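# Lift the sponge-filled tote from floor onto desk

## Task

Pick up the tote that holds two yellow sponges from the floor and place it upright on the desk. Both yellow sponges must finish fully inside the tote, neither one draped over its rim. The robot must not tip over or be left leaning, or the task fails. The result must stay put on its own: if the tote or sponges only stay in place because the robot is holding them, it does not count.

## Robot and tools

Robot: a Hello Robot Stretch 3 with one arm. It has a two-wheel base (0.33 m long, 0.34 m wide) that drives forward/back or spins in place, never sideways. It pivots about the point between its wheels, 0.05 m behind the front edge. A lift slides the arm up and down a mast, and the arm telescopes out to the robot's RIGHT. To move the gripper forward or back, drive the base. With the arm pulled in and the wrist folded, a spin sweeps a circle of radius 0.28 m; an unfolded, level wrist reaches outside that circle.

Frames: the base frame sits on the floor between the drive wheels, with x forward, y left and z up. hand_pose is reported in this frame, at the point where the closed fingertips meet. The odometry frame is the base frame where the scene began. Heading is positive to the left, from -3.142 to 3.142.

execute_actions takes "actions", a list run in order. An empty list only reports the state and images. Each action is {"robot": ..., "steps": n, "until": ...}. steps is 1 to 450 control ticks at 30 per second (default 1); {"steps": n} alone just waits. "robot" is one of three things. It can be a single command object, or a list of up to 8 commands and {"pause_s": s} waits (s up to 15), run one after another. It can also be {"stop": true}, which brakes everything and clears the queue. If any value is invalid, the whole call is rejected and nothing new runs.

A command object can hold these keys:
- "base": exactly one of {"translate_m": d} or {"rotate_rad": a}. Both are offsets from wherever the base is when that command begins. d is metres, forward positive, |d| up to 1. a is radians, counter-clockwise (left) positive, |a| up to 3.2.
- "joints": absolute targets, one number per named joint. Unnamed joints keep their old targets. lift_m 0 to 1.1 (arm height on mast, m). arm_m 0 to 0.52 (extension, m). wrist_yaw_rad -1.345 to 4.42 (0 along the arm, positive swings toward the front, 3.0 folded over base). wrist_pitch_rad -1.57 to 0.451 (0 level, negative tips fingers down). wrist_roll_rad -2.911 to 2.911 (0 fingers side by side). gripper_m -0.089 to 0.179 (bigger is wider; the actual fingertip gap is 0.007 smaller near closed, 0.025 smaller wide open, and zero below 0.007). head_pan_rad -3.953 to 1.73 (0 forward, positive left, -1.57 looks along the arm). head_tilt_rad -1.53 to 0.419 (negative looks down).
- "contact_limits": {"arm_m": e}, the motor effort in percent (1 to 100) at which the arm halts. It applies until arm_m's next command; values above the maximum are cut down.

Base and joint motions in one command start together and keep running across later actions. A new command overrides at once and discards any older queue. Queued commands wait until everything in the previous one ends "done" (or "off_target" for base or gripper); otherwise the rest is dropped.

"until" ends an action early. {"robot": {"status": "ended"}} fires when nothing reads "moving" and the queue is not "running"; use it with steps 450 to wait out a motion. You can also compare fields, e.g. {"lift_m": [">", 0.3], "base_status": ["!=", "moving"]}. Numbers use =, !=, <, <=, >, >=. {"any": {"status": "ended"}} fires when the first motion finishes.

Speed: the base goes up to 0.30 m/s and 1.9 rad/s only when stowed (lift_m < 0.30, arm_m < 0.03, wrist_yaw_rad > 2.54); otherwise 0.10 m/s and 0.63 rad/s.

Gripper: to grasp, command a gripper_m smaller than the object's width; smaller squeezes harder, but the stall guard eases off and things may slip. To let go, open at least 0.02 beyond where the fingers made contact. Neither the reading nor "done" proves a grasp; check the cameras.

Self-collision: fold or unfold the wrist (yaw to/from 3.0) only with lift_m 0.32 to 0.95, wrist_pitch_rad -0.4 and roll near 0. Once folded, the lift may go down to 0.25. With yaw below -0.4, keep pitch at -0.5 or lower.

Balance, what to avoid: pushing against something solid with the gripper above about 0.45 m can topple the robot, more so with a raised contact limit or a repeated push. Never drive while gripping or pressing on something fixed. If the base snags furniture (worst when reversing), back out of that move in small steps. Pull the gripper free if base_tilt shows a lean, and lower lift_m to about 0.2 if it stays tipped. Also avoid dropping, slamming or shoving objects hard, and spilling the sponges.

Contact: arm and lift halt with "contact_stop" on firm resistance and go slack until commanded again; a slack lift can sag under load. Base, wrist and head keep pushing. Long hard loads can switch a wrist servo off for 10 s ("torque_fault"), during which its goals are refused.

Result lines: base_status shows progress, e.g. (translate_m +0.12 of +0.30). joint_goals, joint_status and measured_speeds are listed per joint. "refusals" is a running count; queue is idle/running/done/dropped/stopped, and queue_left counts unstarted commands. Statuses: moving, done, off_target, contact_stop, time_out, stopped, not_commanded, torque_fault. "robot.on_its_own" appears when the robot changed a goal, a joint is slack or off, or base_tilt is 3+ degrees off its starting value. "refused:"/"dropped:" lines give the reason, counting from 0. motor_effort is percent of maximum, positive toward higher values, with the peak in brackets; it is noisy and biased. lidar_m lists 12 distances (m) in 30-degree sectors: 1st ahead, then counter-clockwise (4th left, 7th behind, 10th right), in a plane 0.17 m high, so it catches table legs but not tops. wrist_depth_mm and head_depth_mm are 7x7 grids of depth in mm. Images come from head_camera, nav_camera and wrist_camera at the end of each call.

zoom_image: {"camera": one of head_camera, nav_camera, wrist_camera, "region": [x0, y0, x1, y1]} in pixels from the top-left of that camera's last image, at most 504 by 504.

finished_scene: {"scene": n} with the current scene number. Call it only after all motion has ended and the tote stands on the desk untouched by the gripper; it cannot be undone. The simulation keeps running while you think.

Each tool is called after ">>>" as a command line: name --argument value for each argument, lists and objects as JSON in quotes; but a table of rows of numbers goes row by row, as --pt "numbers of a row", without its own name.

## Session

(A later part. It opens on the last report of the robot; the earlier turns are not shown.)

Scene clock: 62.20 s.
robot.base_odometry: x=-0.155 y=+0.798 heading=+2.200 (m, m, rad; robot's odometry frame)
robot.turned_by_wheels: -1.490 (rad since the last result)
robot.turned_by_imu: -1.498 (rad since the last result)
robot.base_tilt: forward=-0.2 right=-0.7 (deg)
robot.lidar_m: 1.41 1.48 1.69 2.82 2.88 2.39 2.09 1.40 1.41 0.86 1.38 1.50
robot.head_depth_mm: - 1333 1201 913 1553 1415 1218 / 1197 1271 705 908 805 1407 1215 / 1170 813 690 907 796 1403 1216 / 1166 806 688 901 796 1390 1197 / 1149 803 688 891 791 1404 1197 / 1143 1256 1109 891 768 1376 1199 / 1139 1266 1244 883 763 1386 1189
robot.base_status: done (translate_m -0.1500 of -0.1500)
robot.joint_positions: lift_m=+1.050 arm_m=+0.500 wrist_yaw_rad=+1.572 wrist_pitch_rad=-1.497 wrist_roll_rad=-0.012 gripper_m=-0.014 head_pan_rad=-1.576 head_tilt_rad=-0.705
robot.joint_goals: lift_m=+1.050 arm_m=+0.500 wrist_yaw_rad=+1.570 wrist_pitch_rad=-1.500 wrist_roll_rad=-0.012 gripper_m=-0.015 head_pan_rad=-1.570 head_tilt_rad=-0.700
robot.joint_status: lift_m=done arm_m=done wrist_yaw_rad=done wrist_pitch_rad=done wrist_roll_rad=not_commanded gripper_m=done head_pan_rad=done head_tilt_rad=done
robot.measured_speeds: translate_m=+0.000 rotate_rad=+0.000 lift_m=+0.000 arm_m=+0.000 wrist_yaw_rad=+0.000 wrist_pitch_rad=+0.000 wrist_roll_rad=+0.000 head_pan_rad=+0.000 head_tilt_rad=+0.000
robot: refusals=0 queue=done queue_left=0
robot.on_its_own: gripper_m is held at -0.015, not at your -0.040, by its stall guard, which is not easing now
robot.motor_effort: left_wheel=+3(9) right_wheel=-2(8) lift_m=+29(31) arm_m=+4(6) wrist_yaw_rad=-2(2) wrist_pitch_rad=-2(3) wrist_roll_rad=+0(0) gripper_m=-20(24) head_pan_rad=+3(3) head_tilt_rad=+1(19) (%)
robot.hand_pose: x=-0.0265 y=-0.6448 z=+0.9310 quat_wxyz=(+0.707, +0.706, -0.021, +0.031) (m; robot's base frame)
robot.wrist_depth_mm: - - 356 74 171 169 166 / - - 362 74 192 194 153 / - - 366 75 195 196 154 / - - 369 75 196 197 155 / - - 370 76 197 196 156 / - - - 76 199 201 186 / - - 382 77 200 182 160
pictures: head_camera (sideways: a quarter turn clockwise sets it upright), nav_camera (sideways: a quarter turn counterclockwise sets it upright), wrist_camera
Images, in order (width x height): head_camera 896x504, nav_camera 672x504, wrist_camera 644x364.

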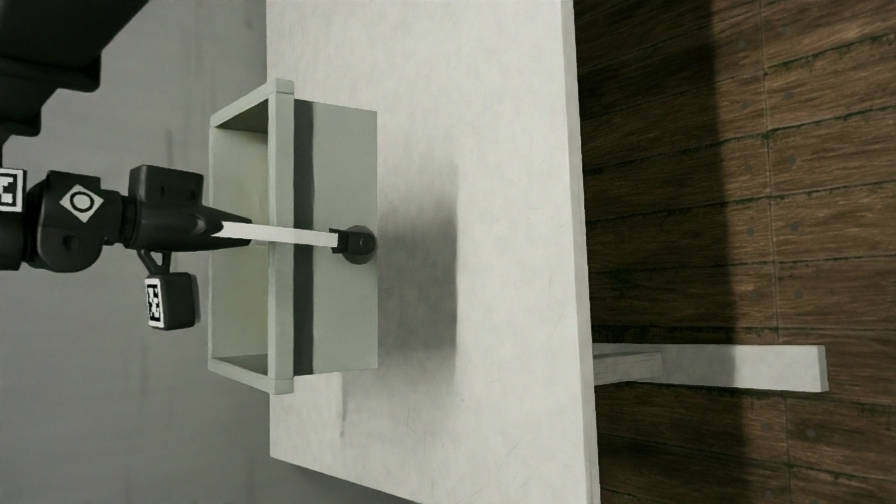

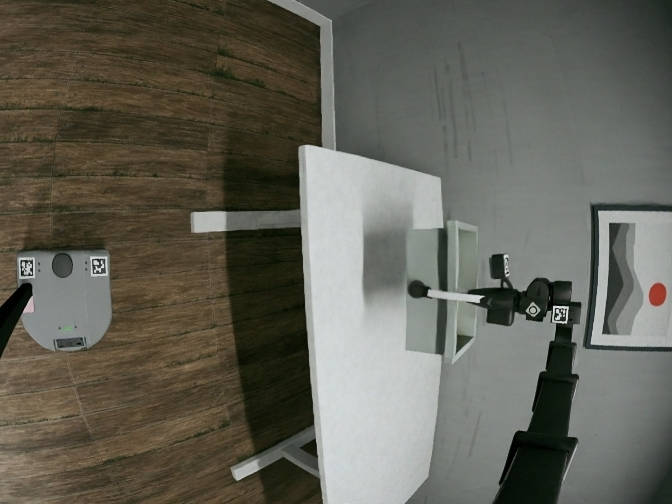

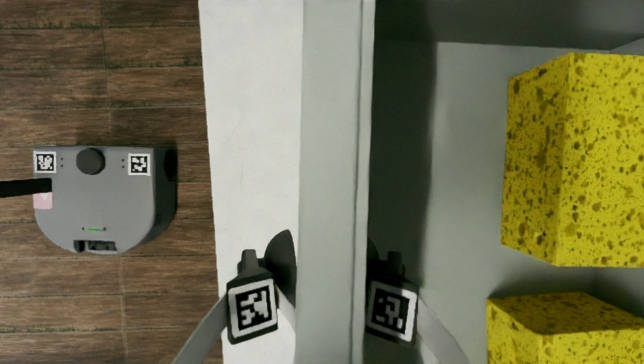

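>>> execute_actions --actions '[{"robot":[{"joints":{"lift_m":0.91,"arm_m":0.52}},{"joints":{"lift_m":0.879}}],"steps":450,"until":{"robot":{"status":"ended"}}},{"robot":[{"joints":{"gripper_m":0.06}},{"joints":{"lift_m":1.03}}],"steps":450,"until":{"robot":{"status":"ended"}}}]'

Scene clock: 70.20 s.
robot.base_odometry: x=-0.155 y=+0.798 heading=+2.200 (m, m, rad; robot's odometry frame)
robot.turned_by_wheels: +0.000 (rad since the last result)
robot.turned_by_imu: +0.001 (rad since the last result)
robot.base_tilt: forward=-0.2 right=-0.7 (deg)
robot.lidar_m: 1.41 1.48 1.70 2.83 2.89 2.37 2.09 1.40 1.41 0.87 1.37 1.50
robot.head_depth_mm: - 1359 1190 915 1561 1417 1217 / - 1320 1192 879 805 1407 1213 / 1186 1328 1182 822 802 1401 1208 / - 1320 1175 816 796 1398 1208 / 1153 1288 1162 814 790 1392 1202 / 1141 1281 1151 889 766 1378 1200 / 1138 1271 1257 883 762 1387 1195
robot.base_status: done (translate_m -0.1500 of -0.1500)
robot.joint_positions: lift_m=+1.030 arm_m=+0.520 wrist_yaw_rad=+1.572 wrist_pitch_rad=-1.497 wrist_roll_rad=-0.012 gripper_m=+0.060 head_pan_rad=-1.576 head_tilt_rad=-0.705
robot.joint_goals: lift_m=+1.030 arm_m=+0.520 wrist_yaw_rad=+1.570 wrist_pitch_rad=-1.500 wrist_roll_rad=-0.012 gripper_m=+0.060 head_pan_rad=-1.570 head_tilt_rad=-0.700
robot.joint_status: lift_m=done arm_m=done wrist_yaw_rad=done wrist_pitch_rad=done wrist_roll_rad=not_commanded gripper_m=done head_pan_rad=done head_tilt_rad=done
robot.measured_speeds: translate_m=+0.000 rotate_rad=+0.000 lift_m=+0.000 arm_m=+0.000 wrist_yaw_rad=+0.000 wrist_pitch_rad=+0.000 wrist_roll_rad=+0.000 head_pan_rad=+0.000 head_tilt_rad=+0.000
robot: refusals=0 queue=done queue_left=0
robot.motor_effort: left_wheel=+2(3) right_wheel=-1(1) lift_m=+26(29) arm_m=+4(4) wrist_yaw_rad=-2(2) wrist_pitch_rad=-2(2) wrist_roll_rad=+0(1) gripper_m=+0(80) head_pan_rad=+3(3) head_tilt_rad=+2(2) (%)
robot.hand_pose: x=-0.0265 y=-0.6649 z=+0.9112 quat_wxyz=(+0.707, +0.706, -0.021, +0.031) (m; robot's base frame)
robot.wrist_depth_mm: - - 338 342 340 339 343 / - - 340 335 289 276 245 / - - 343 342 343 294 246 / - - 347 348 345 301 348 / - - 351 353 348 306 355 / - - 359 356 309 308 359 / - - 362 356 343 293 363
pictures: head_camera (sideways: a quarter turn clockwise sets it upright), nav_camera (sideways: a quarter turn counterclockwise sets it upright), wrist_camera
Images, in order (width x height): head_camera 896x504, nav_camera 672x504, wrist_camera 644x364.

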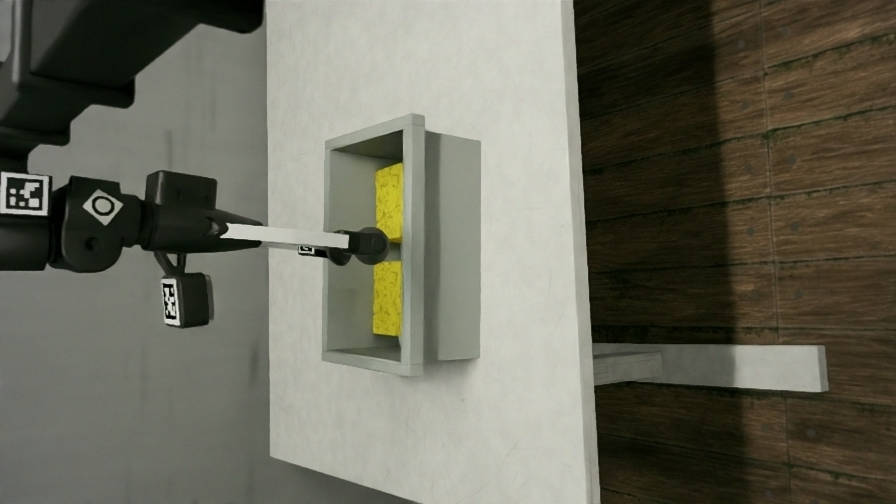

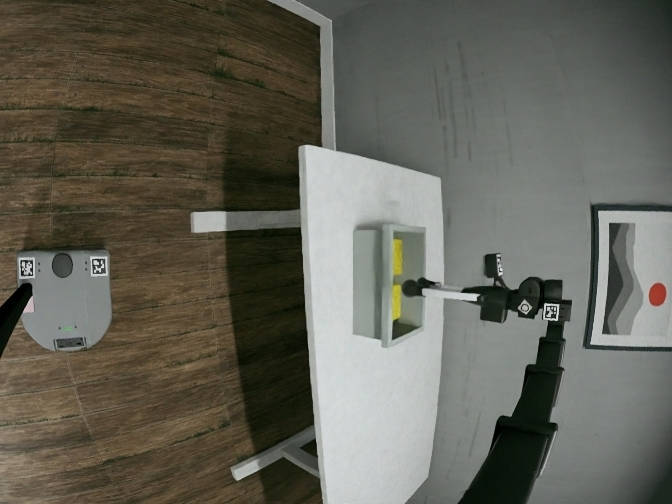

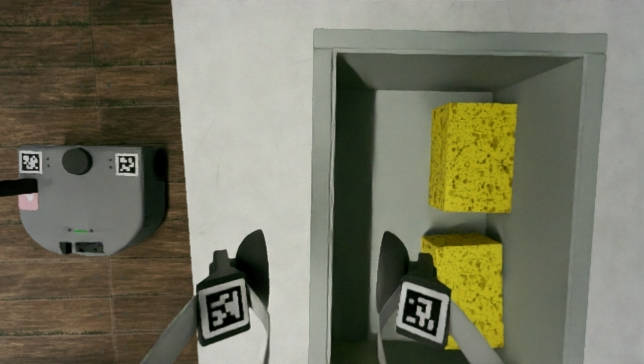

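>>> finished_scene --scene 2

The scene is finished: the task was done.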